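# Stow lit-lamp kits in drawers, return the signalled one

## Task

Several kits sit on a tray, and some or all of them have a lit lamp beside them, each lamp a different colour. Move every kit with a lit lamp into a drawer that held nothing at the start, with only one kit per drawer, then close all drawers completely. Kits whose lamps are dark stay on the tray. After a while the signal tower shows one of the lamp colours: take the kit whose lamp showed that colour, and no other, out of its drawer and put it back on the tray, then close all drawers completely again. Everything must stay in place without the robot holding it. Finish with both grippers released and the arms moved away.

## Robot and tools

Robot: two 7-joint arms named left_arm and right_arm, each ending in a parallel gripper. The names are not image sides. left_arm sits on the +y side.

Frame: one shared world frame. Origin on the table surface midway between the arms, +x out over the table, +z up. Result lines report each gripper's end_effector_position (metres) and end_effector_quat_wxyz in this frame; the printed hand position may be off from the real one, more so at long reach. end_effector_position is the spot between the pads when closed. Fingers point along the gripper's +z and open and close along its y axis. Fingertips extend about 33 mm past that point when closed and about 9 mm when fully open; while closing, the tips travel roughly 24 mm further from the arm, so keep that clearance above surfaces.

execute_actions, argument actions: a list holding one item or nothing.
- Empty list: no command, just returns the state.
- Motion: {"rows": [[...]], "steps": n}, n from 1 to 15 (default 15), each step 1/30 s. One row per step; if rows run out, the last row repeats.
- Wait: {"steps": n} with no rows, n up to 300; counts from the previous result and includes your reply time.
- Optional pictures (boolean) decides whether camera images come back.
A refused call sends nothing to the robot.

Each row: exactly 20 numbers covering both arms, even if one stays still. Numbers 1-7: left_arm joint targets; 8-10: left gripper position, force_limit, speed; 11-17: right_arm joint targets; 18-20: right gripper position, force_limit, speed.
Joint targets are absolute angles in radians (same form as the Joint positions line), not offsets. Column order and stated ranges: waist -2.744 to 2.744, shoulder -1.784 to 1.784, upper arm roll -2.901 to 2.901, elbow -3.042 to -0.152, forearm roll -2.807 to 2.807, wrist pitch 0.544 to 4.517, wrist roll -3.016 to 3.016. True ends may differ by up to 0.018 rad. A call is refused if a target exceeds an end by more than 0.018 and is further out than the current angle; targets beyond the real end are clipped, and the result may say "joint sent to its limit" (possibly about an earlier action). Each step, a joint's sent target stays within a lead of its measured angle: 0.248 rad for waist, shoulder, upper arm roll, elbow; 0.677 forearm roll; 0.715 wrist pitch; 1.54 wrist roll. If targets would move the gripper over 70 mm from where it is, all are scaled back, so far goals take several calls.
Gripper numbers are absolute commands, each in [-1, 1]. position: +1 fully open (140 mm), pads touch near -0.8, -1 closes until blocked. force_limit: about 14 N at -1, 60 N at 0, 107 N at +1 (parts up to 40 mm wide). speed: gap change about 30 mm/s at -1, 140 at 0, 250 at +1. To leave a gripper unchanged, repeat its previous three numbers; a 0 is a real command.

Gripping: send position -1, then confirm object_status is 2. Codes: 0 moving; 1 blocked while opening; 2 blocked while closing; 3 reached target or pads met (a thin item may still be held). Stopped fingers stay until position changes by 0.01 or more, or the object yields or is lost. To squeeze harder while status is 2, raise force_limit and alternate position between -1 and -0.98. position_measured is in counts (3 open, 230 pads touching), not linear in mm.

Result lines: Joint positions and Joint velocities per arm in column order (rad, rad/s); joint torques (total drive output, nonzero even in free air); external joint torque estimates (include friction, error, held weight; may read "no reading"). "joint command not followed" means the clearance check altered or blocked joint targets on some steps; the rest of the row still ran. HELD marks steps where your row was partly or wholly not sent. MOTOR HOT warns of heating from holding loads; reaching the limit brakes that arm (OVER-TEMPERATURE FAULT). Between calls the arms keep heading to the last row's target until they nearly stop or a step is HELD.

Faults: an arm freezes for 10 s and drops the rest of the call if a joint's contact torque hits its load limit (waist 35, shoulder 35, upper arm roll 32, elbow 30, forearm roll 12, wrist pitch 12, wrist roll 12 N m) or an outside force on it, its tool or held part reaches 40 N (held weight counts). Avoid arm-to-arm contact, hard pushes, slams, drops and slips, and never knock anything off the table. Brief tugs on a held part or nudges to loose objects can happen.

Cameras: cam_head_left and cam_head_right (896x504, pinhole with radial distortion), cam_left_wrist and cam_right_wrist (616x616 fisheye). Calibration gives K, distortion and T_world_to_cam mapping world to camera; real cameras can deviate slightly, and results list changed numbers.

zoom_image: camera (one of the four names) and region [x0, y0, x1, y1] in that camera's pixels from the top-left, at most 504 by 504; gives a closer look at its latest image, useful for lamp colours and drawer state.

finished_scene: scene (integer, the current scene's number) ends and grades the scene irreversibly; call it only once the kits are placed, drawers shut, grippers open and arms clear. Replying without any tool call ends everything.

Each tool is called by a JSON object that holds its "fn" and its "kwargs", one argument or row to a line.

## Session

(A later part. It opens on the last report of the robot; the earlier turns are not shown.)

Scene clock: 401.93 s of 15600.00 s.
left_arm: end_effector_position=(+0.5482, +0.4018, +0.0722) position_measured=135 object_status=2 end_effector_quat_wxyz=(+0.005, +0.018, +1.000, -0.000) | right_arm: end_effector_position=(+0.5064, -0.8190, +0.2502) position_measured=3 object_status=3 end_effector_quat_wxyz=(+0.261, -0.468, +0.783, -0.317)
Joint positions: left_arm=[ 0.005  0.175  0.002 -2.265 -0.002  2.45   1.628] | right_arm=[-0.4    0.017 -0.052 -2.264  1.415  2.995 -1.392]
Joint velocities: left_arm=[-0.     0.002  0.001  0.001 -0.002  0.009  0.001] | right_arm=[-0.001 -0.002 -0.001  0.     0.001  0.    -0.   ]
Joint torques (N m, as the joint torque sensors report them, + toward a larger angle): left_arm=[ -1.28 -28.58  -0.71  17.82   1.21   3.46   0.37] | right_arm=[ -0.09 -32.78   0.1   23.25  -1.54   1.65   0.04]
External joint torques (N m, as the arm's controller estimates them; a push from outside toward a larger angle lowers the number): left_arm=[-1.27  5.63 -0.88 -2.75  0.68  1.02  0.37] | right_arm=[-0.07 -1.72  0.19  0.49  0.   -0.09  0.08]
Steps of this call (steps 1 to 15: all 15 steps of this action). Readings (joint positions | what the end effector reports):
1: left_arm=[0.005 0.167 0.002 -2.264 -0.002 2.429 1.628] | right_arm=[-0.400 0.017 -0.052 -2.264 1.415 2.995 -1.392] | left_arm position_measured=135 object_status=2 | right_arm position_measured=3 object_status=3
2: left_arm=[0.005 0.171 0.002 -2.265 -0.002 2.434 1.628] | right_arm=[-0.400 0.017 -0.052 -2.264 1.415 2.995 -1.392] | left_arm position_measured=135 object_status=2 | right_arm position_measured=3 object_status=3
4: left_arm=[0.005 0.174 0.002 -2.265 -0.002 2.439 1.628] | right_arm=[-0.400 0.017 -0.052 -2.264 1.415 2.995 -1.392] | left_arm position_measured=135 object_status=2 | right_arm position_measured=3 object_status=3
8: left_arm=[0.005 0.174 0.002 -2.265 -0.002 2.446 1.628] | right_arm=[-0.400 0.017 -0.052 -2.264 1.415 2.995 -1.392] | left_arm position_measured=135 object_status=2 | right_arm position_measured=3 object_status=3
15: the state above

{"fn": "execute_actions", "kwargs": {
  "actions": [
    {"rows":[[0.003,0.168,0,-2.264,0,2.44,1.635,0.36,0,0.5, -0.4,0.017,-0.05,-2.264,1.415,2.995,-1.392,1,0,0]],"steps":10}
  ],
  "pictures": false
}}

{"fn": "execute_actions", "kwargs": {
  "actions": [
    {"rows":[[0.003,0.16,0,-2.26,0,2.36,1.635,0.36,0,0.5, -0.4,0.017,-0.05,-2.264,1.415,2.995,-1.392,1,0,0],[0.003,0.14,0,-2.255,0,2.34,1.635,0.36,0,0.5, -0.4,0.017,-0.05,-2.264,1.415,2.995,-1.392,1,0,0],[0.003,0.12,0,-2.248,0,2.30,1.635,0.36,0,0.5, -0.4,0.017,-0.05,-2.264,1.415,2.995,-1.392,1,0,0],[0.003,0.10,0,-2.235,0,2.26,1.635,0.36,0,0.5, -0.4,0.017,-0.05,-2.264,1.415,2.995,-1.392,1,0,0],[0.003,0.08,0,-2.22,0,2.22,1.635,0.36,0,0.5, -0.4,0.017,-0.05,-2.264,1.415,2.995,-1.392,1,0,0],[0.003,0.06,0,-2.205,0,2.18,1.635,0.36,0,0.5, -0.4,0.017,-0.05,-2.264,1.415,2.995,-1.392,1,0,0],[0.003,0.04,0,-2.19,0,2.15,1.635,0.36,0,0.5, -0.4,0.017,-0.05,-2.264,1.415,2.995,-1.392,1,0,0],[0.003,0.02,0,-2.175,0,2.12,1.635,0.36,0,0.5, -0.4,0.017,-0.05,-2.264,1.415,2.995,-1.392,1,0,0],[0.003,0.0,0,-2.158,0,2.12,1.635,0.36,0,0.5, -0.4,0.017,-0.05,-2.264,1.415,2.995,-1.392,1,0,0],[0.003,-0.02,0,-2.14,0,2.12,1.635,0.36,0,0.5, -0.4,0.017,-0.05,-2.264,1.415,2.995,-1.392,1,0,0]],"steps":12}
  ],
  "pictures": false
}}

{"fn": "execute_actions", "kwargs": {
  "actions": [
    {"rows":[[0.209,-0.626,0,-2.98,0,2.896,1.733,-0.2,0,0.5, -0.4,0.017,-0.05,-2.264,1.415,2.995,-1.392,1,0,0]],"steps":15}
  ],
  "pictures": false
}}

{"fn": "execute_actions", "kwargs": {
  "actions": [
    {"steps":20}
  ],
  "pictures": false
}}

{"fn": "execute_actions", "kwargs": {
  "actions": [
    {"rows":[[0.209,-0.102,0,-2.985,0,3.415,1.733,-0.2,0,0.5, -0.4,0.017,-0.05,-2.264,1.415,2.995,-1.392,1,0,0]],"steps":15}
  ],
  "pictures": false
}}

{"fn": "execute_actions", "kwargs": {
  "actions": [
    {"steps":20}
  ]
}}

Scene clock: 439.30 s of 15600.00 s.
left_arm: end_effector_position=(+0.5480, +0.4017, +0.0745) position_measured=84 object_status=0 end_effector_quat_wxyz=(+0.005, +0.018, +1.000, -0.000) | right_arm: end_effector_position=(+0.5064, -0.8190, +0.2502) position_measured=3 object_status=3 end_effector_quat_wxyz=(+0.261, -0.468, +0.783, -0.317)
Joint positions: left_arm=[ 0.005  0.17   0.002 -2.265 -0.002  2.445  1.628] | right_arm=[-0.4    0.017 -0.052 -2.264  1.415  2.995 -1.392]
Joint velocities: left_arm=[ 0.001 -0.    -0.     0.     0.    -0.007 -0.001] | right_arm=[ 0.001  0.001 -0.     0.001 -0.     0.     0.001]
Joint torques (N m, as the joint torque sensors report them, + toward a larger angle): left_arm=[ -0.87 -34.77  -0.66  20.83   1.1    1.88   0.34] | right_arm=[ -0.01 -32.96  -0.13  23.11  -1.53   1.63   0.06]
External joint torques (N m, as the arm's controller estimates them; a push from outside toward a larger angle lowers the number): left_arm=[-0.89 -0.64 -0.84  0.19  0.57 -0.57  0.34] | right_arm=[ 0.04 -2.05 -0.02  0.42  0.   -0.1   0.1 ]
Steps of this call (steps 1 to 15: the robot went on to your last target; steps 16 to 90: nothing new was sent; then 34.03 s passed at rest; steps 91 to 100: all 10 steps of this action). Readings (joint positions | what the end effector reports):
91: left_arm=[0.005 0.174 0.002 -2.265 -0.002 2.450 1.628] | right_arm=[-0.400 0.017 -0.052 -2.264 1.415 2.995 -1.392] | left_arm position_measured=135 object_status=0 | right_arm position_measured=3 object_status=3
92: left_arm=[0.005 0.173 0.002 -2.265 -0.002 2.449 1.628] | right_arm=[-0.400 0.017 -0.052 -2.264 1.415 2.995 -1.392] | left_arm position_measured=133 object_status=0 | right_arm position_measured=3 object_status=3
94: left_arm=[0.005 0.171 0.002 -2.265 -0.002 2.448 1.628] | right_arm=[-0.400 0.017 -0.052 -2.264 1.415 2.995 -1.392] | left_arm position_measured=106 object_status=0 | right_arm position_measured=3 object_status=3
98: left_arm=[0.005 0.170 0.002 -2.265 -0.002 2.446 1.628] | right_arm=[-0.400 0.017 -0.052 -2.264 1.415 2.995 -1.392] | left_arm position_measured=84 object_status=0 | right_arm position_measured=3 object_status=3
100: the state above

Scene clock: 439.70 s of 15600.00 s.
left_arm: end_effector_position=(+0.5586, +0.4018, +0.1957) position_measured=84 object_status=3 end_effector_quat_wxyz=(+0.021, +0.018, +1.000, +0.000) | right_arm: end_effector_position=(+0.5064, -0.8190, +0.2502) position_measured=3 object_status=3 end_effector_quat_wxyz=(+0.261, -0.468, +0.783, -0.317)
Joint positions: left_arm=[ 0.005 -0.006  0.002 -2.151 -0.002  2.186  1.628] | right_arm=[-0.4    0.017 -0.052 -2.264  1.415  2.995 -1.392]
Joint velocities: left_arm=[ 0.001 -0.384 -0.001  0.3    0.    -0.322 -0.001] | right_arm=[ 0.001 -0.     0.001 -0.    -0.001  0.     0.   ]
Joint torques (N m, as the joint torque sensors report them, + toward a larger angle): left_arm=[ -1.67 -19.22  -1.57  14.96   1.39   0.56   0.39] | right_arm=[  0.07 -32.52  -0.06  22.91  -1.56   1.62   0.08]
External joint torques (N m, as the arm's controller estimates them; a push from outside toward a larger angle lowers the number): left_arm=[-1.66 -1.04 -1.55  0.2   0.8  -0.7   0.39] | right_arm=[-0.01 -1.65 -0.07  0.27 -0.02 -0.09  0.13]
Steps of this call (steps 1 to 12: all 12 steps of this action). Readings (joint positions | what the end effector reports):
1: left_arm=[0.005 0.169 0.002 -2.264 -0.002 2.432 1.628] | right_arm=[-0.400 0.017 -0.052 -2.264 1.415 2.995 -1.392] | left_arm position_measured=84 object_status=0 | right_arm position_measured=3 object_status=3
2: left_arm=[0.005 0.164 0.002 -2.264 -0.002 2.416 1.628] | right_arm=[-0.400 0.017 -0.052 -2.264 1.415 2.995 -1.392] | left_arm position_measured=84 object_status=0 | right_arm position_measured=3 object_status=3
4: left_arm=[0.005 0.142 0.002 -2.257 -0.002 2.371 1.628] | right_arm=[-0.400 0.017 -0.052 -2.264 1.415 2.995 -1.392] | left_arm position_measured=84 object_status=3 | right_arm position_measured=3 object_status=3
8: left_arm=[0.005 0.069 0.002 -2.210 -0.002 2.257 1.628] | right_arm=[-0.400 0.017 -0.052 -2.264 1.415 2.995 -1.392] | left_arm position_measured=84 object_status=3 | right_arm position_measured=3 object_status=3
12: the state above

Scene clock: 440.20 s of 15600.00 s.
left_arm: end_effector_position=(+0.4677, +0.4931, +0.2226) position_measured=154 object_status=3 end_effector_quat_wxyz=(+0.256, -0.049, +0.965, +0.043) | right_arm: end_effector_position=(+0.5064, -0.8190, +0.2502) position_measured=3 object_status=3 end_effector_quat_wxyz=(+0.261, -0.468, +0.783, -0.317)
Joint positions: left_arm=[ 0.204 -0.609  0.003 -2.882 -0.001  2.798  1.692] | right_arm=[-0.4    0.017 -0.052 -2.264  1.415  2.995 -1.392]
Joint velocities: left_arm=[ 0.029 -0.169  0.001 -1.378  0.     0.509  0.114] | right_arm=[-0.001 -0.001 -0.001 -0.     0.001  0.     0.001]
Joint torques (N m, as the joint torque sensors report them, + toward a larger angle): left_arm=[  0.48 -11.81  -1.33  31.78   1.16   5.47   0.5 ] | right_arm=[ -0.21 -32.13   0.09  23.1   -1.48   1.62   0.01]
External joint torques (N m, as the arm's controller estimates them; a push from outside toward a larger angle lowers the number): left_arm=[ 0.83 -0.94 -0.52 -0.99  0.4   0.82  0.52] | right_arm=[-0.17 -1.2   0.19  0.42  0.05 -0.12  0.05]
Steps of this call (steps 1 to 15: all 15 steps of this action). Readings (joint positions | what the end effector reports):
1: left_arm=[0.017 -0.031 -0.005 -2.169 -0.001 2.226 1.631] | right_arm=[-0.400 0.017 -0.052 -2.264 1.415 2.995 -1.392] | left_arm position_measured=84 object_status=0 | right_arm position_measured=3 object_status=3
2: left_arm=[0.034 -0.060 -0.007 -2.197 -0.001 2.268 1.634] | right_arm=[-0.400 0.017 -0.052 -2.264 1.415 2.995 -1.392] | left_arm position_measured=93 object_status=0 | right_arm position_measured=3 object_status=3
4: left_arm=[0.073 -0.122 -0.007 -2.258 -0.001 2.354 1.641] | right_arm=[-0.400 0.017 -0.052 -2.264 1.415 2.995 -1.392] | left_arm position_measured=114 object_status=0 | right_arm position_measured=3 object_status=3
8: left_arm=[0.150 -0.295 -0.002 -2.435 -0.001 2.542 1.658] | right_arm=[-0.400 0.017 -0.052 -2.264 1.415 2.995 -1.392] | left_arm position_measured=153 object_status=0 | right_arm position_measured=3 object_status=3
15: the state above

Scene clock: 440.87 s of 15600.00 s.
left_arm: end_effector_position=(+0.4496, +0.4899, +0.1960) position_measured=154 object_status=3 end_effector_quat_wxyz=(+0.260, -0.035, +0.964, +0.048) | right_arm: end_effector_position=(+0.5064, -0.8190, +0.2502) position_measured=3 object_status=3 end_effector_quat_wxyz=(+0.261, -0.468, +0.783, -0.317)
Joint positions: left_arm=[ 0.206 -0.624  0.003 -2.978 -0.001  2.89   1.722] | right_arm=[-0.4    0.017 -0.052 -2.264  1.415  2.995 -1.392]
Joint velocities: left_arm=[ 0.001 -0.001 -0.     0.001  0.     0.012  0.011] | right_arm=[-0.    -0.    -0.    -0.001  0.001 -0.001  0.   ]
Joint torques (N m, as the joint torque sensors report them, + toward a larger angle): left_arm=[ 0.93 -9.59 -2.03 20.85  1.2   4.06  0.58] | right_arm=[  0.42 -32.87   0.02  23.21  -1.52   1.66   0.01]
External joint torques (N m, as the arm's controller estimates them; a push from outside toward a larger angle lowers the number): left_arm=[ 0.91 -0.88 -1.47 -1.63  0.61  0.74  0.59] | right_arm=[ 0.65 -2.05  0.31  0.6   0.   -0.09  0.05]
Steps of this call (steps 1 to 20: the robot went on to your last target). Readings (joint positions | what the end effector reports):
1: left_arm=[0.205 -0.612 0.003 -2.921 -0.001 2.813 1.696] | right_arm=[-0.400 0.017 -0.052 -2.264 1.415 2.995 -1.392] | left_arm position_measured=154 object_status=3 | right_arm position_measured=3 object_status=3
2: left_arm=[0.206 -0.613 0.003 -2.946 -0.001 2.825 1.699] | right_arm=[-0.400 0.017 -0.052 -2.264 1.415 2.995 -1.392] | left_arm position_measured=154 object_status=3 | right_arm position_measured=3 object_status=3
4: left_arm=[0.206 -0.616 0.003 -2.971 -0.001 2.844 1.704] | right_arm=[-0.400 0.017 -0.052 -2.264 1.415 2.995 -1.392] | left_arm position_measured=154 object_status=3 | right_arm position_measured=3 object_status=3
8: left_arm=[0.206 -0.622 0.003 -2.978 -0.001 2.870 1.712] | right_arm=[-0.400 0.017 -0.052 -2.264 1.415 2.995 -1.392] | left_arm position_measured=154 object_status=3 | right_arm position_measured=3 object_status=3
20: the state above

Scene clock: 441.37 s of 15600.00 s.
left_arm: end_effector_position=(+0.4556, +0.4918, +0.0685) position_measured=154 object_status=3 end_effector_quat_wxyz=(+0.243, -0.034, +0.968, +0.046) | right_arm: end_effector_position=(+0.5064, -0.8190, +0.2502) position_measured=3 object_status=3 end_effector_quat_wxyz=(+0.261, -0.468, +0.783, -0.317)
Joint positions: left_arm=[ 0.207 -0.105  0.002 -2.987 -0.001  3.382  1.726] | right_arm=[-0.4    0.017 -0.052 -2.264  1.415  2.995 -1.392]
Joint velocities: left_arm=[-0.     0.004 -0.001  0.014 -0.001  0.178  0.002] | right_arm=[ 0.001 -0.001  0.001 -0.001  0.001  0.    -0.   ]
Joint torques (N m, as the joint torque sensors report them, + toward a larger angle): left_arm=[  1.44 -17.61  -0.62  14.3    0.74   4.12   0.53] | right_arm=[  0.24 -32.77  -0.36  23.11  -1.56   1.68   0.05]
External joint torques (N m, as the arm's controller estimates them; a push from outside toward a larger angle lowers the number): left_arm=[ 1.45  0.72 -0.5   0.27  0.53  0.94  0.54] | right_arm=[ 0.26 -1.88 -0.28  0.49 -0.03 -0.05  0.09]
Steps of this call (steps 1 to 15: all 15 steps of this action). Readings (joint positions | what the end effector reports):
1: left_arm=[0.206 -0.576 0.003 -2.974 -0.001 2.975 1.723] | right_arm=[-0.400 0.017 -0.052 -2.264 1.415 2.995 -1.392] | left_arm position_measured=154 object_status=3 | right_arm position_measured=3 object_status=3
2: left_arm=[0.207 -0.501 0.003 -2.969 -0.001 3.057 1.723] | right_arm=[-0.400 0.017 -0.052 -2.264 1.415 2.995 -1.392] | left_arm position_measured=154 object_status=3 | right_arm position_measured=3 object_status=3
4: left_arm=[0.207 -0.345 0.002 -2.971 -0.001 3.176 1.724] | right_arm=[-0.400 0.017 -0.052 -2.264 1.415 2.995 -1.392] | left_arm position_measured=154 object_status=3 | right_arm position_measured=3 object_status=3
8: left_arm=[0.207 -0.135 0.002 -2.989 -0.001 3.299 1.725] | right_arm=[-0.400 0.017 -0.052 -2.264 1.415 2.995 -1.392] | left_arm position_measured=154 object_status=3 | right_arm position_measured=3 object_status=3
15: the state above

Scene clock: 442.03 s of 15600.00 s.
left_arm: end_effector_position=(+0.4623, +0.4934, +0.0750) position_measured=154 object_status=3 end_effector_quat_wxyz=(+0.256, -0.033, +0.965, +0.049) | right_arm: end_effector_position=(+0.5064, -0.8190, +0.2502) position_measured=3 object_status=3 end_effector_quat_wxyz=(+0.261, -0.468, +0.783, -0.317)
Joint positions: left_arm=[ 0.207 -0.104  0.002 -2.986 -0.001  3.41   1.726] | right_arm=[-0.4    0.017 -0.052 -2.264  1.415  2.995 -1.392]
Joint velocities: left_arm=[ 0.001  0.001 -0.    -0.001 -0.001  0.003  0.001] | right_arm=[ 0.001 -0.    -0.     0.001 -0.001  0.    -0.   ]
Joint torques (N m, as the joint torque sensors report them, + toward a larger angle): left_arm=[  1.15 -16.78  -1.25  14.98   0.84   4.01   0.42] | right_arm=[  0.18 -32.74   0.01  22.75  -1.55   1.64   0.04]
External joint torques (N m, as the arm's controller estimates them; a push from outside toward a larger angle lowers the number): left_arm=[ 1.15  1.78 -1.15  0.6   0.63  0.7   0.43] | right_arm=[ 0.11 -1.71  0.01 -0.02  0.   -0.08  0.09]
Steps of this call (steps 1 to 20: the robot went on to your last target). Readings (joint positions | what the end effector reports):
1: left_arm=[0.207 -0.105 0.002 -2.987 -0.001 3.387 1.726] | right_arm=[-0.400 0.017 -0.052 -2.264 1.415 2.995 -1.392] | left_arm position_measured=154 object_status=3 | right_arm position_measured=3 object_status=3
2: left_arm=[0.207 -0.105 0.002 -2.987 -0.001 3.392 1.726] | right_arm=[-0.400 0.017 -0.052 -2.264 1.415 2.995 -1.392] | left_arm position_measured=154 object_status=3 | right_arm position_measured=3 object_status=3
4: left_arm=[0.207 -0.104 0.002 -2.986 -0.001 3.398 1.726] | right_arm=[-0.400 0.017 -0.052 -2.264 1.415 2.995 -1.392] | left_arm position_measured=154 object_status=3 | right_arm position_measured=3 object_status=3
8: left_arm=[0.207 -0.104 0.002 -2.986 -0.001 3.405 1.726] | right_arm=[-0.400 0.017 -0.052 -2.264 1.415 2.995 -1.392] | left_arm position_measured=154 object_status=3 | right_arm position_measured=3 object_status=3
20: the state above
camera_calibration (this result's frames):
cam_left_wrist: T_world_to_cam=[[0.0769356, 0.99127, 0.107076, -0.524462], [0.584354, -0.131847, 0.800716, -0.252087], [0.807843, 0.000967002, -0.589397, -0.139121], [0, 0, 0, 1]] pos_world=[0.300046, 0.486781, 0.17601]
cam_right_wrist: T_world_to_cam=[[-0.577609, 0.366632, -0.729348, 0.772421], [0.122875, 0.922335, 0.366333, 0.592836], [0.807013, 0.121978, -0.577798, 0.0120452], [0, 0, 0, 1]] pos_world=[0.363592, -0.831457, 0.353148]

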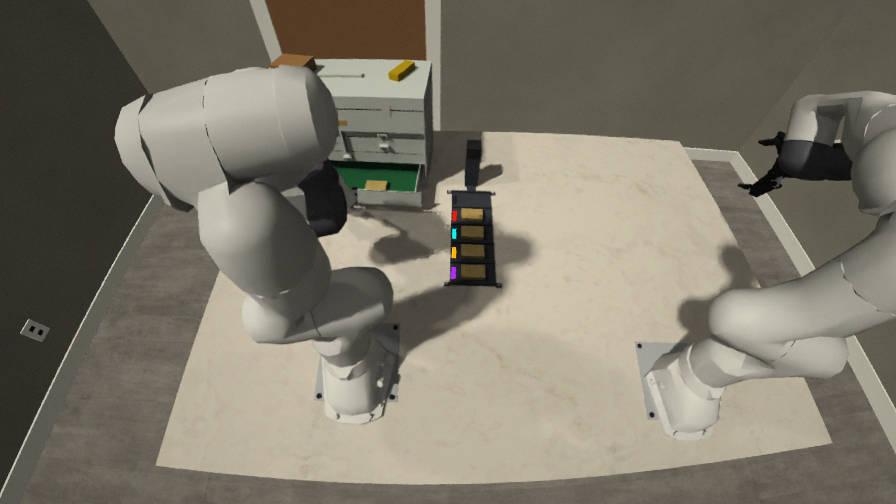

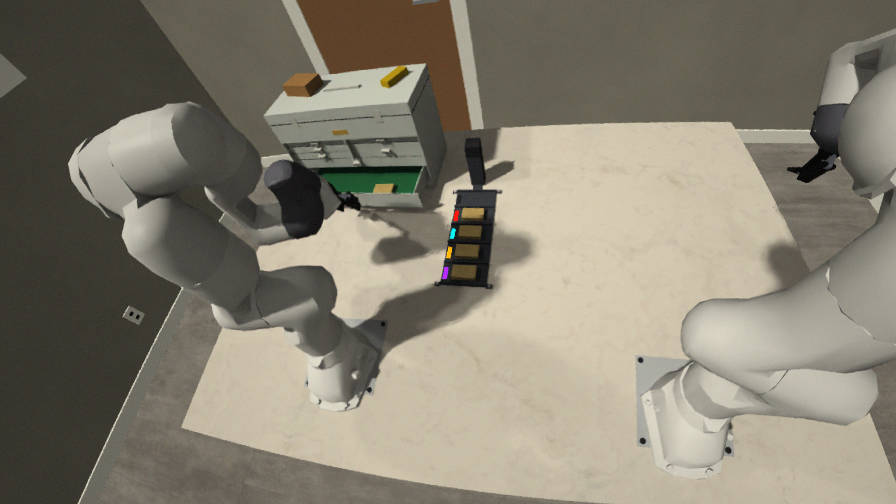

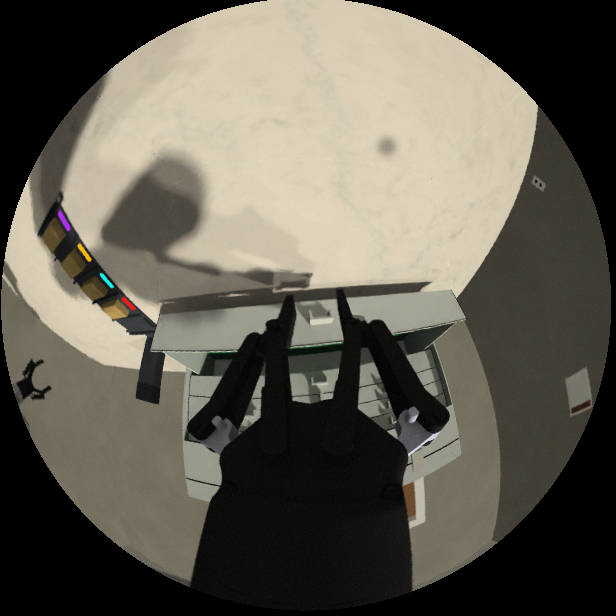

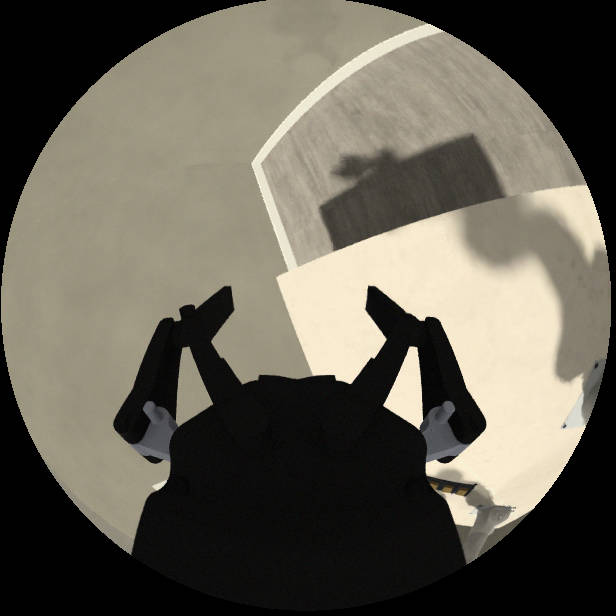

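Push closed.

{"fn": "execute_actions", "kwargs": {
  "actions": [
    {"rows":[[0.211,-0.102,0,-2.976,0,3.416,1.733,-0.2,0,0.5, -0.4,0.017,-0.05,-2.264,1.415,2.995,-1.392,1,0,0],[0.209,-0.088,0,-2.958,0,3.410,1.731,-0.2,0,0.5, -0.4,0.017,-0.05,-2.264,1.415,2.995,-1.392,1,0,0],[0.206,-0.074,0,-2.939,0,3.404,1.729,-0.2,0,0.5, -0.4,0.017,-0.05,-2.264,1.415,2.995,-1.392,1,0,0],[0.203,-0.060,0,-2.920,0,3.398,1.727,-0.2,0,0.5, -0.4,0.017,-0.05,-2.264,1.415,2.995,-1.392,1,0,0],[0.200,-0.046,0,-2.901,0,3.392,1.725,-0.2,0,0.5, -0.4,0.017,-0.05,-2.264,1.415,2.995,-1.392,1,0,0],[0.197,-0.033,0,-2.882,0,3.386,1.723,-0.2,0,0.5, -0.4,0.017,-0.05,-2.264,1.415,2.995,-1.392,1,0,0],[0.194,-0.019,0,-2.864,0,3.380,1.721,-0.2,0,0.5, -0.4,0.017,-0.05,-2.264,1.415,2.995,-1.392,1,0,0],[0.191,-0.005,0,-2.845,0,3.374,1.719,-0.2,0,0.5, -0.4,0.017,-0.05,-2.264,1.415,2.995,-1.392,1,0,0],[0.188,0.009,0,-2.826,0,3.368,1.717,-0.2,0,0.5, -0.4,0.017,-0.05,-2.264,1.415,2.995,-1.392,1,0,0],[0.185,0.021,0,-2.808,0,3.362,1.716,-0.2,0,0.5, -0.4,0.017,-0.05,-2.264,1.415,2.995,-1.392,1,0,0],[0.183,0.033,0,-2.791,0,3.356,1.714,-0.2,0,0.5, -0.4,0.017,-0.05,-2.264,1.415,2.995,-1.392,1,0,0],[0.180,0.044,0,-2.773,0,3.350,1.713,-0.2,0,0.5, -0.4,0.017,-0.05,-2.264,1.415,2.995,-1.392,1,0,0],[0.178,0.056,0,-2.755,0,3.344,1.712,-0.2,0,0.5, -0.4,0.017,-0.05,-2.264,1.415,2.995,-1.392,1,0,0],[0.175,0.068,0,-2.738,0,3.338,1.710,-0.2,0,0.5, -0.4,0.017,-0.05,-2.264,1.415,2.995,-1.392,1,0,0],[0.173,0.080,0,-2.720,0,3.332,1.709,-0.2,0,0.5, -0.4,0.017,-0.05,-2.264,1.415,2.995,-1.392,1,0,0]],"steps":15}
  ],
  "pictures": false
}}

{"fn": "execute_actions", "kwargs": {
  "actions": [
    {"rows":[[0.170,0.092,0,-2.702,0,3.326,1.707,-0.2,0,0.5, -0.4,0.017,-0.05,-2.264,1.415,2.995,-1.392,1,0,0],[0.168,0.104,0,-2.685,0,3.320,1.706,-0.2,0,0.5, -0.4,0.017,-0.05,-2.264,1.415,2.995,-1.392,1,0,0],[0.166,0.115,0,-2.667,0,3.314,1.705,-0.2,0,0.5, -0.4,0.017,-0.05,-2.264,1.415,2.995,-1.392,1,0,0],[0.164,0.127,0,-2.649,0,3.308,1.704,-0.2,0,0.5, -0.4,0.017,-0.05,-2.264,1.415,2.995,-1.392,1,0,0],[0.162,0.139,0,-2.631,0,3.302,1.702,-0.2,0,0.5, -0.4,0.017,-0.05,-2.264,1.415,2.995,-1.392,1,0,0],[0.161,0.148,0,-2.618,0,3.298,1.70,-0.2,0,0.5, -0.4,0.017,-0.05,-2.264,1.415,2.995,-1.392,1,0,0],[0.160,0.156,0,-2.605,0,3.295,1.70,-0.2,0,0.5, -0.4,0.017,-0.05,-2.264,1.415,2.995,-1.392,1,0,0],[0.159,0.163,0,-2.594,0,3.292,1.70,-0.2,0,0.5, -0.4,0.017,-0.05,-2.264,1.415,2.995,-1.392,1,0,0],[0.158,0.169,0,-2.585,0,3.290,1.70,-0.2,0,0.5, -0.4,0.017,-0.05,-2.264,1.415,2.995,-1.392,1,0,0],[0.157,0.174,0,-2.577,0,3.289,1.70,-0.2,0,0.5, -0.4,0.017,-0.05,-2.264,1.415,2.995,-1.392,1,0,0],[0.157,0.178,0,-2.571,0,3.288,1.70,-0.2,0,0.5, -0.4,0.017,-0.05,-2.264,1.415,2.995,-1.392,1,0,0],[0.157,0.181,0,-2.566,0,3.288,1.70,-0.2,0,0.5, -0.4,0.017,-0.05,-2.264,1.415,2.995,-1.392,1,0,0]],"steps":15}
  ],
  "pictures": false
}}

{"fn": "execute_actions", "kwargs": {
  "actions": [
    {"steps":10}
  ]
}}

Scene clock: 479.03 s of 15600.00 s.
left_arm: end_effector_position=(+0.5372, +0.4933, +0.0763) position_measured=154 object_status=3 end_effector_quat_wxyz=(+0.260, -0.019, +0.964, +0.045) | right_arm: end_effector_position=(+0.5064, -0.8190, +0.2502) position_measured=3 object_status=3 end_effector_quat_wxyz=(+0.261, -0.468, +0.783, -0.317)
Joint positions: left_arm=[ 0.178  0.055 -0.    -2.765  0.     3.353  1.725] | right_arm=[-0.4    0.017 -0.052 -2.264  1.415  2.995 -1.392]
Joint velocities: left_arm=[-0.07   0.342 -0.006  0.501  0.002 -0.162 -0.015] | right_arm=[ 0.     0.     0.    -0.001 -0.001 -0.001  0.001]
Joint torques (N m, as the joint torque sensors report them, + toward a larger angle): left_arm=[  0.24 -26.48   0.34  17.21   0.51   4.39  -0.56] | right_arm=[  0.12 -33.11  -0.11  23.38  -1.53   1.67   0.02]
External joint torques (N m, as the arm's controller estimates them; a push from outside toward a larger angle lowers the number): left_arm=[-0.11  0.75  0.02  3.98  0.3   1.01 -0.54] | right_arm=[ 0.15 -2.22 -0.02  0.76  0.   -0.06  0.07]
Steps of this call (steps 1 to 15: the robot went on to your last target; steps 16 to 90: nothing new was sent; then 33.50 s passed at rest; steps 91 to 105: all 15 steps of this action). Readings (joint positions | what the end effector reports):
91: left_arm=[0.207 -0.104 0.002 -2.985 -0.001 3.411 1.726] | right_arm=[-0.400 0.017 -0.052 -2.264 1.415 2.995 -1.392] | left_arm position_measured=154 object_status=3 | right_arm position_measured=3 object_status=3
92: left_arm=[0.207 -0.100 0.002 -2.979 -0.001 3.411 1.726] | right_arm=[-0.400 0.017 -0.052 -2.264 1.415 2.995 -1.392] | left_arm position_measured=154 object_status=3 | right_arm position_measured=3 object_status=3
94: left_arm=[0.206 -0.084 0.002 -2.956 -0.001 3.407 1.727] | right_arm=[-0.400 0.017 -0.052 -2.264 1.415 2.995 -1.392] | left_arm position_measured=154 object_status=3 | right_arm position_measured=3 object_status=3
98: left_arm=[0.197 -0.033 0.001 -2.890 -0.000 3.391 1.727] | right_arm=[-0.400 0.017 -0.052 -2.264 1.415 2.995 -1.392] | left_arm position_measured=154 object_status=3 | right_arm position_measured=3 object_status=3
105: the state above

Scene clock: 479.53 s of 15600.00 s.
left_arm: end_effector_position=(+0.5978, +0.4901, +0.0753) position_measured=154 object_status=3 end_effector_quat_wxyz=(+0.261, -0.012, +0.964, +0.041) | right_arm: end_effector_position=(+0.5064, -0.8190, +0.2502) position_measured=3 object_status=3 end_effector_quat_wxyz=(+0.261, -0.468, +0.783, -0.317)
Joint positions: left_arm=[ 0.156  0.179 -0.002 -2.577  0.     3.29   1.714] | right_arm=[-0.4    0.017 -0.052 -2.264  1.415  2.995 -1.392]
Joint velocities: left_arm=[-0.004  0.031  0.     0.056  0.001 -0.034 -0.01 ] | right_arm=[ 0.001  0.001  0.    -0.     0.    -0.001 -0.001]
Joint torques (N m, as the joint torque sensors report them, + toward a larger angle): left_arm=[  0.63 -30.67   2.62  20.26   0.45   3.99  -0.45] | right_arm=[  0.33 -32.6   -0.02  23.31  -1.49   1.63   0.01]
External joint torques (N m, as the arm's controller estimates them; a push from outside toward a larger angle lowers the number): left_arm=[ 0.38  0.07  2.22  3.91  0.18  0.7  -0.44] | right_arm=[ 0.23 -1.73 -0.05  0.64  0.05 -0.09  0.05]
Steps of this call (steps 1 to 15: all 15 steps of this action). Readings (joint positions | what the end effector reports):
1: left_arm=[0.176 0.067 -0.000 -2.747 0.000 3.347 1.724] | right_arm=[-0.400 0.017 -0.052 -2.264 1.415 2.995 -1.392] | left_arm position_measured=154 object_status=3 | right_arm position_measured=3 object_status=3
2: left_arm=[0.173 0.079 -0.000 -2.729 0.000 3.341 1.723] | right_arm=[-0.400 0.017 -0.052 -2.264 1.415 2.995 -1.392] | left_arm position_measured=154 object_status=3 | right_arm position_measured=3 object_status=3
4: left_arm=[0.169 0.103 -0.000 -2.694 0.000 3.330 1.722] | right_arm=[-0.400 0.017 -0.052 -2.264 1.415 2.995 -1.392] | left_arm position_measured=154 object_status=3 | right_arm position_measured=3 object_status=3
8: left_arm=[0.161 0.145 -0.001 -2.629 0.000 3.309 1.718] | right_arm=[-0.400 0.017 -0.052 -2.264 1.415 2.995 -1.392] | left_arm position_measured=154 object_status=3 | right_arm position_measured=3 object_status=3
15: the state above

Scene clock: 479.87 s of 15600.00 s.
left_arm: end_effector_position=(+0.5986, +0.4901, +0.0752) position_measured=154 object_status=3 end_effector_quat_wxyz=(+0.260, -0.013, +0.965, +0.040) | right_arm: end_effector_position=(+0.5064, -0.8190, +0.2502) position_measured=3 object_status=3 end_effector_quat_wxyz=(+0.261, -0.468, +0.783, -0.317)
Joint positions: left_arm=[ 0.155  0.18  -0.002 -2.573  0.     3.285  1.712] | right_arm=[-0.4    0.017 -0.052 -2.264  1.415  2.995 -1.392]
Joint velocities: left_arm=[-0.001  0.002 -0.     0.002 -0.    -0.003 -0.005] | right_arm=[ 0.     0.001  0.     0.     0.     0.    -0.002]
Joint torques (N m, as the joint torque sensors report them, + toward a larger angle): left_arm=[  0.11 -30.17   1.6   19.77   0.42   3.93  -0.39] | right_arm=[  0.37 -32.41   0.07  22.97  -1.55   1.6    0.  ]
External joint torques (N m, as the arm's controller estimates them; a push from outside toward a larger angle lowers the number): left_arm=[ 0.18  0.37  1.5   2.99  0.1   0.62 -0.38] | right_arm=[ 0.31 -1.54  0.07  0.28 -0.01 -0.12  0.04]
Steps of this call (steps 1 to 10: the robot went on to your last target). Readings (joint positions | what the end effector reports):
1: left_arm=[0.155 0.179 -0.002 -2.575 0.000 3.289 1.714] | right_arm=[-0.400 0.017 -0.052 -2.264 1.415 2.995 -1.392] | left_arm position_measured=154 object_status=3 | right_arm position_measured=3 object_status=3
2: left_arm=[0.155 0.180 -0.002 -2.575 0.000 3.288 1.713] | right_arm=[-0.400 0.017 -0.052 -2.264 1.415 2.995 -1.392] | left_arm position_measured=154 object_status=3 | right_arm position_measured=3 object_status=3
4: left_arm=[0.155 0.180 -0.002 -2.574 0.000 3.287 1.713] | right_arm=[-0.400 0.017 -0.052 -2.264 1.415 2.995 -1.392] | left_arm position_measured=154 object_status=3 | right_arm position_measured=3 object_status=3
8: left_arm=[0.155 0.180 -0.002 -2.573 0.000 3.285 1.712] | right_arm=[-0.400 0.017 -0.052 -2.264 1.415 2.995 -1.392] | left_arm position_measured=154 object_status=3 | right_arm position_measured=3 object_status=3
10: the state above
camera_calibration (this result's frames):
cam_left_wrist: T_world_to_cam=[[0.12078, 0.987444, 0.101814, -0.555652], [0.573667, -0.153134, 0.804646, -0.315774], [0.810135, -0.0387775, -0.58496, -0.231407], [0, 0, 0, 1]] pos_world=[0.435731, 0.491346, 0.175296]
cam_right_wrist: T_world_to_cam=[[-0.57761, 0.36663, -0.729349, 0.77242], [0.122871, 0.922336, 0.366333, 0.592836], [0.807013, 0.121982, -0.577798, 0.0120465], [0, 0, 0, 1]] pos_world=[0.363593, -0.831455, 0.353148]

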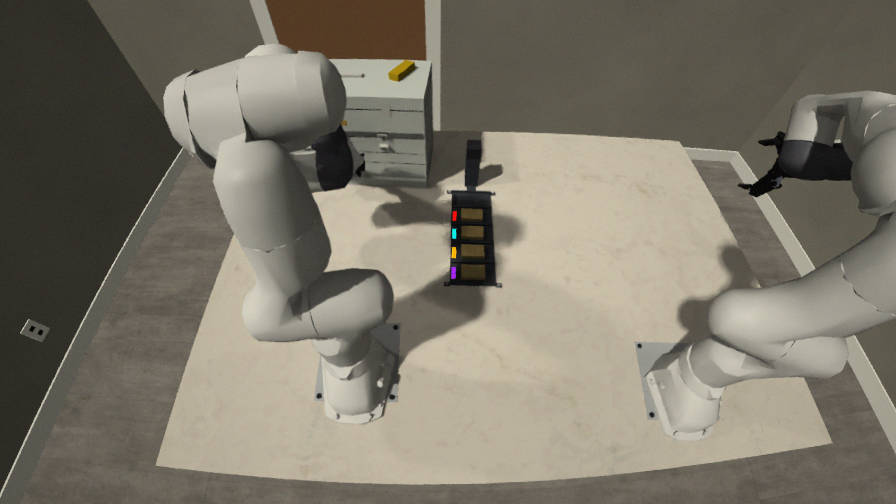

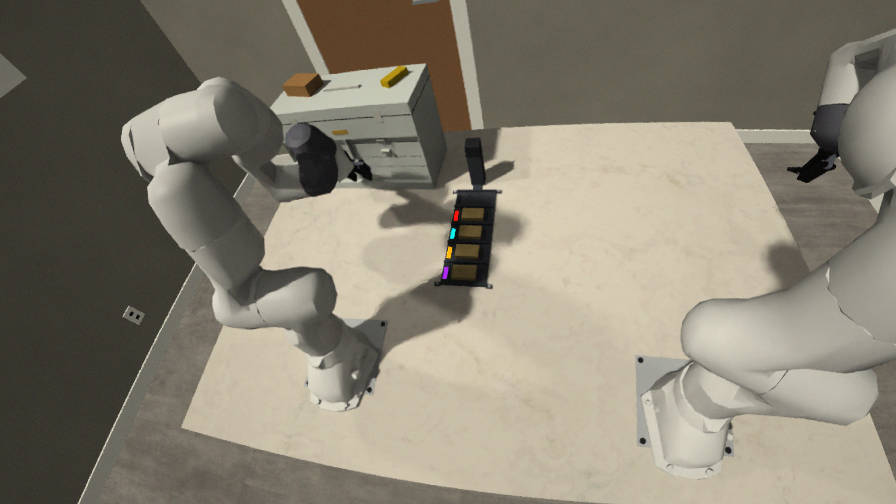

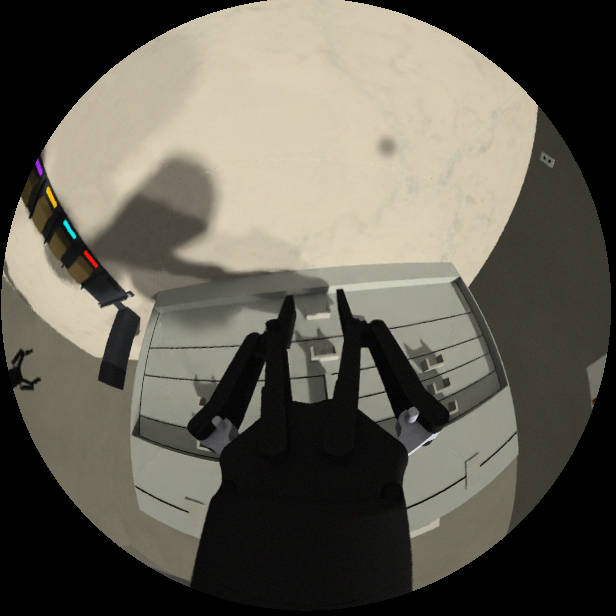

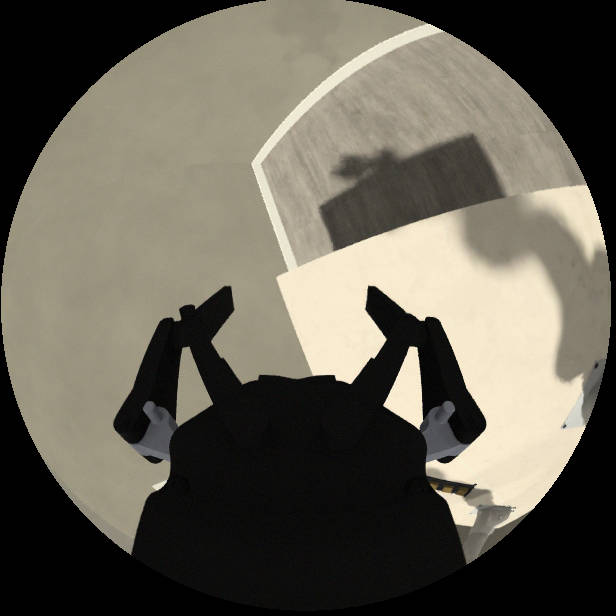

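{"fn": "execute_actions", "kwargs": {
  "actions": [
    {"rows":[[0.157,0.185,0,-2.553,0,3.296,1.70,-0.2,0,0.5, -0.4,0.017,-0.05,-2.264,1.415,2.995,-1.392,1,0,0]],"steps":12}
  ],
  "pictures": false
}}

{"fn": "execute_actions", "kwargs": {
  "actions": [
    {"rows":[[0.165,0.092,0,-2.702,0,3.30,1.70,-0.2,0,0.5, -0.4,0.017,-0.05,-2.264,1.415,2.995,-1.392,1,0,0]],"steps":8}
  ],
  "pictures": false
}}

{"fn": "execute_actions", "kwargs": {
  "actions": [
    {"rows":[[0.165,-0.055,0,-2.704,0,3.17,1.70,-0.2,0,0.5, -0.4,0.017,-0.05,-2.264,1.415,2.995,-1.392,1,0,0]],"steps":15}
  ],
  "pictures": false
}}

{"fn": "execute_actions", "kwargs": {
  "actions": [
    {"rows":[[0.157,0.042,0,-2.577,0,3.160,1.70,-0.2,0,0.5, -0.4,0.017,-0.05,-2.264,1.415,2.995,-1.392,1,0,0]],"steps":15}
  ],
  "pictures": false
}}

{"fn": "execute_actions", "kwargs": {
  "actions": [
    {"rows":[[0.158,0.042,0,-2.579,0,3.160,1.70,-1,0,0, -0.4,0.017,-0.05,-2.264,1.415,2.995,-1.392,1,0,0]],"steps":15}
  ]
}}

Scene clock: 528.47 s of 15600.00 s.
left_arm: end_effector_position=(+0.6003, +0.4899, +0.0751) position_measured=154 object_status=3 end_effector_quat_wxyz=(+0.260, -0.013, +0.965, +0.040) | right_arm: end_effector_position=(+0.5064, -0.8190, +0.2502) position_measured=3 object_status=3 end_effector_quat_wxyz=(+0.261, -0.468, +0.783, -0.317)
Joint positions: left_arm=[ 0.155  0.183 -0.002 -2.567  0.001  3.282  1.711] | right_arm=[-0.4    0.017 -0.052 -2.264  1.415  2.995 -1.392]
Joint velocities: left_arm=[ 0.    -0.     0.001 -0.001 -0.    -0.002 -0.   ] | right_arm=[ 0.     0.001  0.001 -0.    -0.    -0.    -0.001]
Joint torques (N m, as the joint torque sensors report them, + toward a larger angle): left_arm=[  0.35 -30.03   1.45  24.63   0.23   5.48  -0.51] | right_arm=[ -0.05 -32.74  -0.12  23.12  -1.53   1.61   0.04]
External joint torques (N m, as the arm's controller estimates them; a push from outside toward a larger angle lowers the number): left_arm=[ 0.33  0.61  1.27  7.94 -0.08  2.19 -0.5 ] | right_arm=[-0.04 -1.8  -0.04  0.44  0.   -0.12  0.09]
Steps of this call (steps 1 to 15: the robot went on to your last target; steps 16 to 90: nothing new was sent; then 45.20 s passed at rest; steps 91 to 102: all 12 steps of this action). Readings (joint positions | what the end effector reports):
91: left_arm=[0.155 0.181 -0.002 -2.571 0.000 3.284 1.711] | right_arm=[-0.400 0.017 -0.052 -2.264 1.415 2.995 -1.392] | left_arm position_measured=154 object_status=3 | right_arm position_measured=3 object_status=3
92: left_arm=[0.155 0.183 -0.002 -2.569 0.001 3.284 1.711] | right_arm=[-0.400 0.017 -0.052 -2.264 1.415 2.995 -1.392] | left_arm position_measured=154 object_status=3 | right_arm position_measured=3 object_status=3
94: left_arm=[0.155 0.183 -0.002 -2.568 0.001 3.283 1.711] | right_arm=[-0.400 0.017 -0.052 -2.264 1.415 2.995 -1.392] | left_arm position_measured=154 object_status=3 | right_arm position_measured=3 object_status=3
98: left_arm=[0.155 0.183 -0.002 -2.567 0.001 3.282 1.711] | right_arm=[-0.400 0.017 -0.052 -2.264 1.415 2.995 -1.392] | left_arm position_measured=154 object_status=3 | right_arm position_measured=3 object_status=3
102: the state above

Scene clock: 528.73 s of 15600.00 s.
left_arm: end_effector_position=(+0.5521, +0.4860, +0.0687) position_measured=154 object_status=3 end_effector_quat_wxyz=(+0.243, -0.017, +0.969, +0.038) | right_arm: end_effector_position=(+0.5064, -0.8190, +0.2502) position_measured=3 object_status=3 end_effector_quat_wxyz=(+0.261, -0.468, +0.783, -0.317)
Joint positions: left_arm=[ 0.162  0.097 -0.002 -2.697  0.001  3.292  1.709] | right_arm=[-0.4    0.017 -0.052 -2.264  1.415  2.995 -1.392]
Joint velocities: left_arm=[-0.001 -0.039 -0.001 -0.054 -0.001  0.018 -0.007] | right_arm=[-0.    -0.     0.     0.001  0.    -0.    -0.001]
Joint torques (N m, as the joint torque sensors report them, + toward a larger angle): left_arm=[  0.69 -27.76   2.01  15.62   0.18   4.16  -0.33] | right_arm=[  0.13 -32.69  -0.51  22.96  -1.54   1.63   0.04]
External joint torques (N m, as the arm's controller estimates them; a push from outside toward a larger angle lowers the number): left_arm=[ 0.82 -0.72  2.08 -1.07 -0.15  0.8  -0.32] | right_arm=[ 0.02 -1.73 -0.56  0.24  0.01 -0.08  0.09]
Steps of this call (steps 1 to 8: all 8 steps of this action). Readings (joint positions | what the end effector reports):
1: left_arm=[0.156 0.162 -0.002 -2.597 0.001 3.286 1.710] | right_arm=[-0.400 0.017 -0.052 -2.264 1.415 2.995 -1.392] | left_arm position_measured=154 object_status=3 | right_arm position_measured=3 object_status=3
2: left_arm=[0.157 0.137 -0.002 -2.634 0.001 3.287 1.710] | right_arm=[-0.400 0.017 -0.052 -2.264 1.415 2.995 -1.392] | left_arm position_measured=154 object_status=3 | right_arm position_measured=3 object_status=3
4: left_arm=[0.161 0.111 -0.002 -2.675 0.001 3.289 1.709] | right_arm=[-0.400 0.017 -0.052 -2.264 1.415 2.995 -1.392] | left_arm position_measured=154 object_status=3 | right_arm position_measured=3 object_status=3
8: the state above

Scene clock: 529.23 s of 15600.00 s.
left_arm: end_effector_position=(+0.5586, +0.4873, +0.1238) position_measured=154 object_status=3 end_effector_quat_wxyz=(+0.260, -0.018, +0.965, +0.041) | right_arm: end_effector_position=(+0.5064, -0.8190, +0.2502) position_measured=3 object_status=3 end_effector_quat_wxyz=(+0.261, -0.468, +0.783, -0.317)
Joint positions: left_arm=[ 0.162 -0.054 -0.002 -2.702  0.001  3.181  1.707] | right_arm=[-0.4    0.017 -0.052 -2.264  1.415  2.995 -1.392]
Joint velocities: left_arm=[ 0.001 -0.    -0.    -0.002  0.001 -0.039  0.001] | right_arm=[-0.002 -0.    -0.    -0.    -0.    -0.     0.   ]
Joint torques (N m, as the joint torque sensors report them, + toward a larger angle): left_arm=[  1.1  -25.37   1.51  17.5    0.27   2.79  -0.27] | right_arm=[ -0.12 -32.42  -0.28  22.83  -1.56   1.66   0.04]
External joint torques (N m, as the arm's controller estimates them; a push from outside toward a larger angle lowers the number): left_arm=[ 1.08 -0.84  1.54 -1.11 -0.12 -0.55 -0.26] | right_arm=[ 0.01 -1.36 -0.09  0.06 -0.02 -0.1   0.08]
Steps of this call (steps 1 to 15: all 15 steps of this action). Readings (joint positions | what the end effector reports):
1: left_arm=[0.162 0.072 -0.002 -2.706 0.001 3.269 1.708] | right_arm=[-0.400 0.017 -0.052 -2.264 1.415 2.995 -1.392] | left_arm position_measured=154 object_status=3 | right_arm position_measured=3 object_status=3
2: left_arm=[0.162 0.033 -0.002 -2.710 0.001 3.250 1.708] | right_arm=[-0.400 0.017 -0.052 -2.264 1.415 2.995 -1.392] | left_arm position_measured=154 object_status=3 | right_arm position_measured=3 object_status=3
4: left_arm=[0.162 -0.023 -0.002 -2.703 0.001 3.227 1.708] | right_arm=[-0.400 0.017 -0.052 -2.264 1.415 2.995 -1.392] | left_arm position_measured=154 object_status=3 | right_arm position_measured=3 object_status=3
8: left_arm=[0.162 -0.053 -0.002 -2.699 0.001 3.201 1.707] | right_arm=[-0.400 0.017 -0.052 -2.264 1.415 2.995 -1.392] | left_arm position_measured=154 object_status=3 | right_arm position_measured=3 object_status=3
15: the state above

Scene clock: 529.73 s of 15600.00 s.
left_arm: end_effector_position=(+0.5995, +0.4931, +0.1282) position_measured=154 object_status=3 end_effector_quat_wxyz=(+0.267, -0.017, +0.963, +0.042) | right_arm: end_effector_position=(+0.5064, -0.8190, +0.2502) position_measured=3 object_status=3 end_effector_quat_wxyz=(+0.261, -0.468, +0.783, -0.317)
Joint positions: left_arm=[ 0.16   0.037 -0.001 -2.58   0.001  3.163  1.707] | right_arm=[-0.4    0.017 -0.052 -2.264  1.415  2.995 -1.392]
Joint velocities: left_arm=[ 0.001 -0.     0.     0.003  0.    -0.005  0.001] | right_arm=[ 0.001 -0.     0.     0.001  0.002 -0.    -0.   ]
Joint torques (N m, as the joint torque sensors report them, + toward a larger angle): left_arm=[ -1.82 -23.76   1.08  19.97   0.35   3.07  -0.36] | right_arm=[  0.14 -32.43  -0.11  22.95  -1.56   1.62   0.01]
External joint torques (N m, as the arm's controller estimates them; a push from outside toward a larger angle lowers the number): left_arm=[-1.86  4.29  1.01  1.01 -0.06 -0.25 -0.35] | right_arm=[ 0.05 -1.46 -0.14  0.23 -0.02 -0.1   0.05]
Steps of this call (steps 1 to 15: all 15 steps of this action). Readings (joint positions | what the end effector reports):
1: left_arm=[0.162 -0.032 -0.002 -2.675 0.001 3.176 1.707] | right_arm=[-0.400 0.017 -0.052 -2.264 1.415 2.995 -1.392] | left_arm position_measured=154 object_status=3 | right_arm position_measured=3 object_status=3
2: left_arm=[0.162 -0.006 -0.001 -2.640 0.001 3.174 1.707] | right_arm=[-0.400 0.017 -0.052 -2.264 1.415 2.995 -1.392] | left_arm position_measured=154 object_status=3 | right_arm position_measured=3 object_status=3
4: left_arm=[0.160 0.022 -0.001 -2.603 0.001 3.172 1.707] | right_arm=[-0.400 0.017 -0.052 -2.264 1.415 2.995 -1.392] | left_arm position_measured=154 object_status=3 | right_arm position_measured=3 object_status=3
8: left_arm=[0.160 0.036 -0.001 -2.583 0.001 3.167 1.707] | right_arm=[-0.400 0.017 -0.052 -2.264 1.415 2.995 -1.392] | left_arm position_measured=154 object_status=3 | right_arm position_measured=3 object_status=3
15: the state above

Scene clock: 530.23 s of 15600.00 s.
left_arm: end_effector_position=(+0.5993, +0.4906, +0.1267) position_measured=193 object_status=2 end_effector_quat_wxyz=(+0.265, -0.015, +0.963, +0.041) | right_arm: end_effector_position=(+0.5064, -0.8190, +0.2502) position_measured=3 object_status=3 end_effector_quat_wxyz=(+0.261, -0.468, +0.783, -0.317)
Joint positions: left_arm=[ 0.157  0.039 -0.002 -2.58   0.001  3.162  1.707] | right_arm=[-0.4    0.017 -0.052 -2.264  1.415  2.995 -1.392]
Joint velocities: left_arm=[-0.     0.     0.     0.    -0.001  0.     0.   ] | right_arm=[ 0.002  0.001 -0.002  0.001 -0.001 -0.001 -0.002]
Joint torques (N m, as the joint torque sensors report them, + toward a larger angle): left_arm=[  0.26 -25.89   1.63  18.96   0.24   3.06  -0.38] | right_arm=[  0.17 -32.68   0.25  23.24  -1.56   1.61   0.03]
External joint torques (N m, as the arm's controller estimates them; a push from outside toward a larger angle lowers the number): left_arm=[ 0.24  2.26  1.58 -0.07 -0.17 -0.29 -0.37] | right_arm=[ 0.14 -1.77  0.28  0.54 -0.02 -0.11  0.08]
Steps of this call (steps 1 to 15: all 15 steps of this action). Readings (joint positions | what the end effector reports):
1: left_arm=[0.159 0.037 -0.001 -2.580 0.001 3.163 1.707] | right_arm=[-0.400 0.017 -0.052 -2.264 1.415 2.995 -1.392] | left_arm position_measured=154 object_status=0 | right_arm position_measured=3 object_status=3
2: left_arm=[0.159 0.038 -0.001 -2.580 0.001 3.163 1.707] | right_arm=[-0.400 0.017 -0.052 -2.264 1.415 2.995 -1.392] | left_arm position_measured=161 object_status=0 | right_arm position_measured=3 object_status=3
4: left_arm=[0.158 0.039 -0.002 -2.580 0.001 3.163 1.707] | right_arm=[-0.400 0.017 -0.052 -2.264 1.415 2.995 -1.392] | left_arm position_measured=176 object_status=0 | right_arm position_measured=3 object_status=3
8: left_arm=[0.157 0.039 -0.002 -2.580 0.001 3.162 1.707] | right_arm=[-0.400 0.017 -0.052 -2.264 1.415 2.995 -1.392] | left_arm position_measured=193 object_status=0 | right_arm position_measured=3 object_status=3
15: the state above
camera_calibration (this result's frames):
cam_left_wrist: T_world_to_cam=[[0.115082, 0.988006, 0.102961, -0.558512], [0.565292, -0.150367, 0.81107, -0.354668], [0.816824, -0.0351364, -0.575816, -0.208711], [0, 0, 0, 1]] pos_world=[0.435246, 0.49115, 0.224986]
cam_right_wrist: T_world_to_cam=[[-0.577612, 0.366626, -0.729349, 0.772418], [0.122865, 0.922336, 0.366333, 0.592836], [0.807012, 0.121987, -0.577798, 0.0120488], [0, 0, 0, 1]] pos_world=[0.363596, -0.831452, 0.353148]

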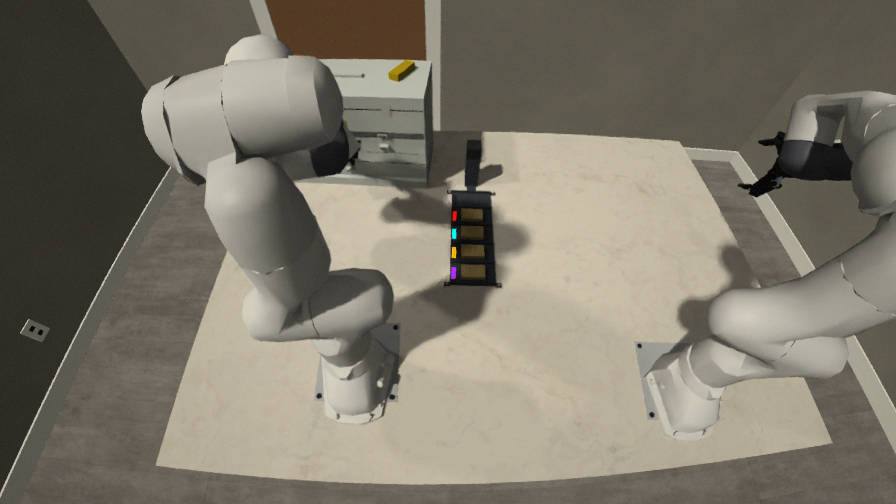

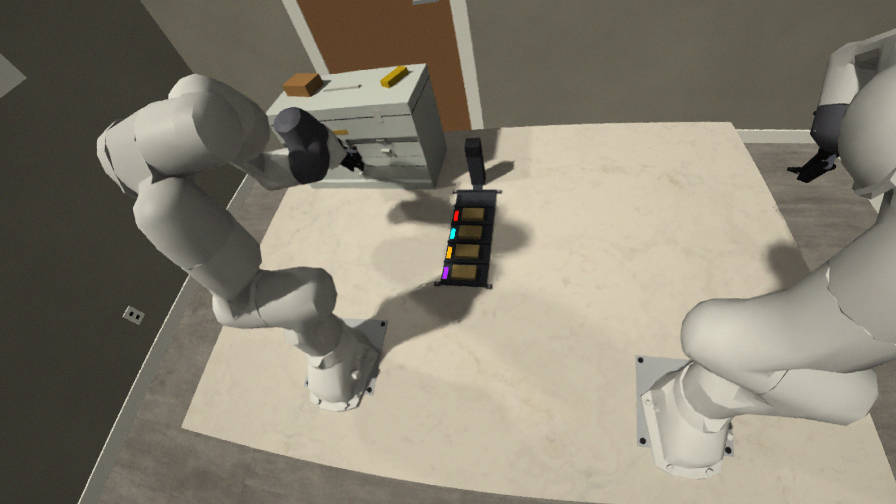

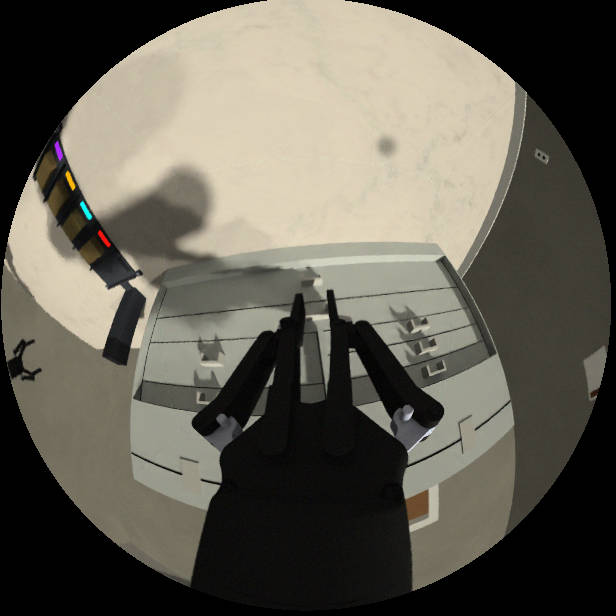

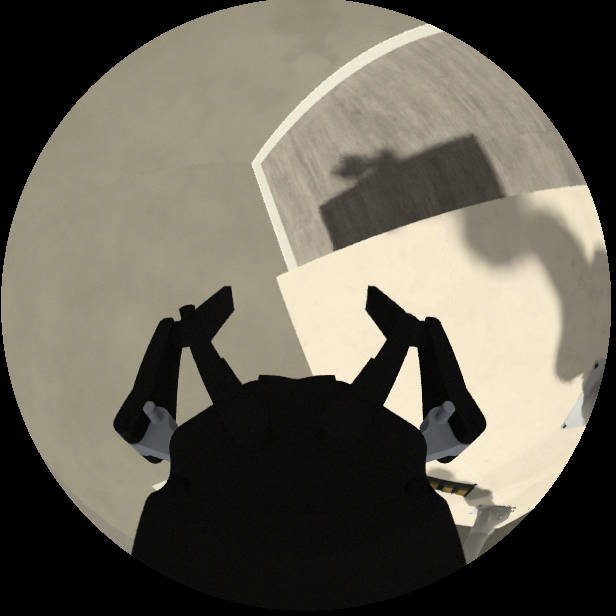

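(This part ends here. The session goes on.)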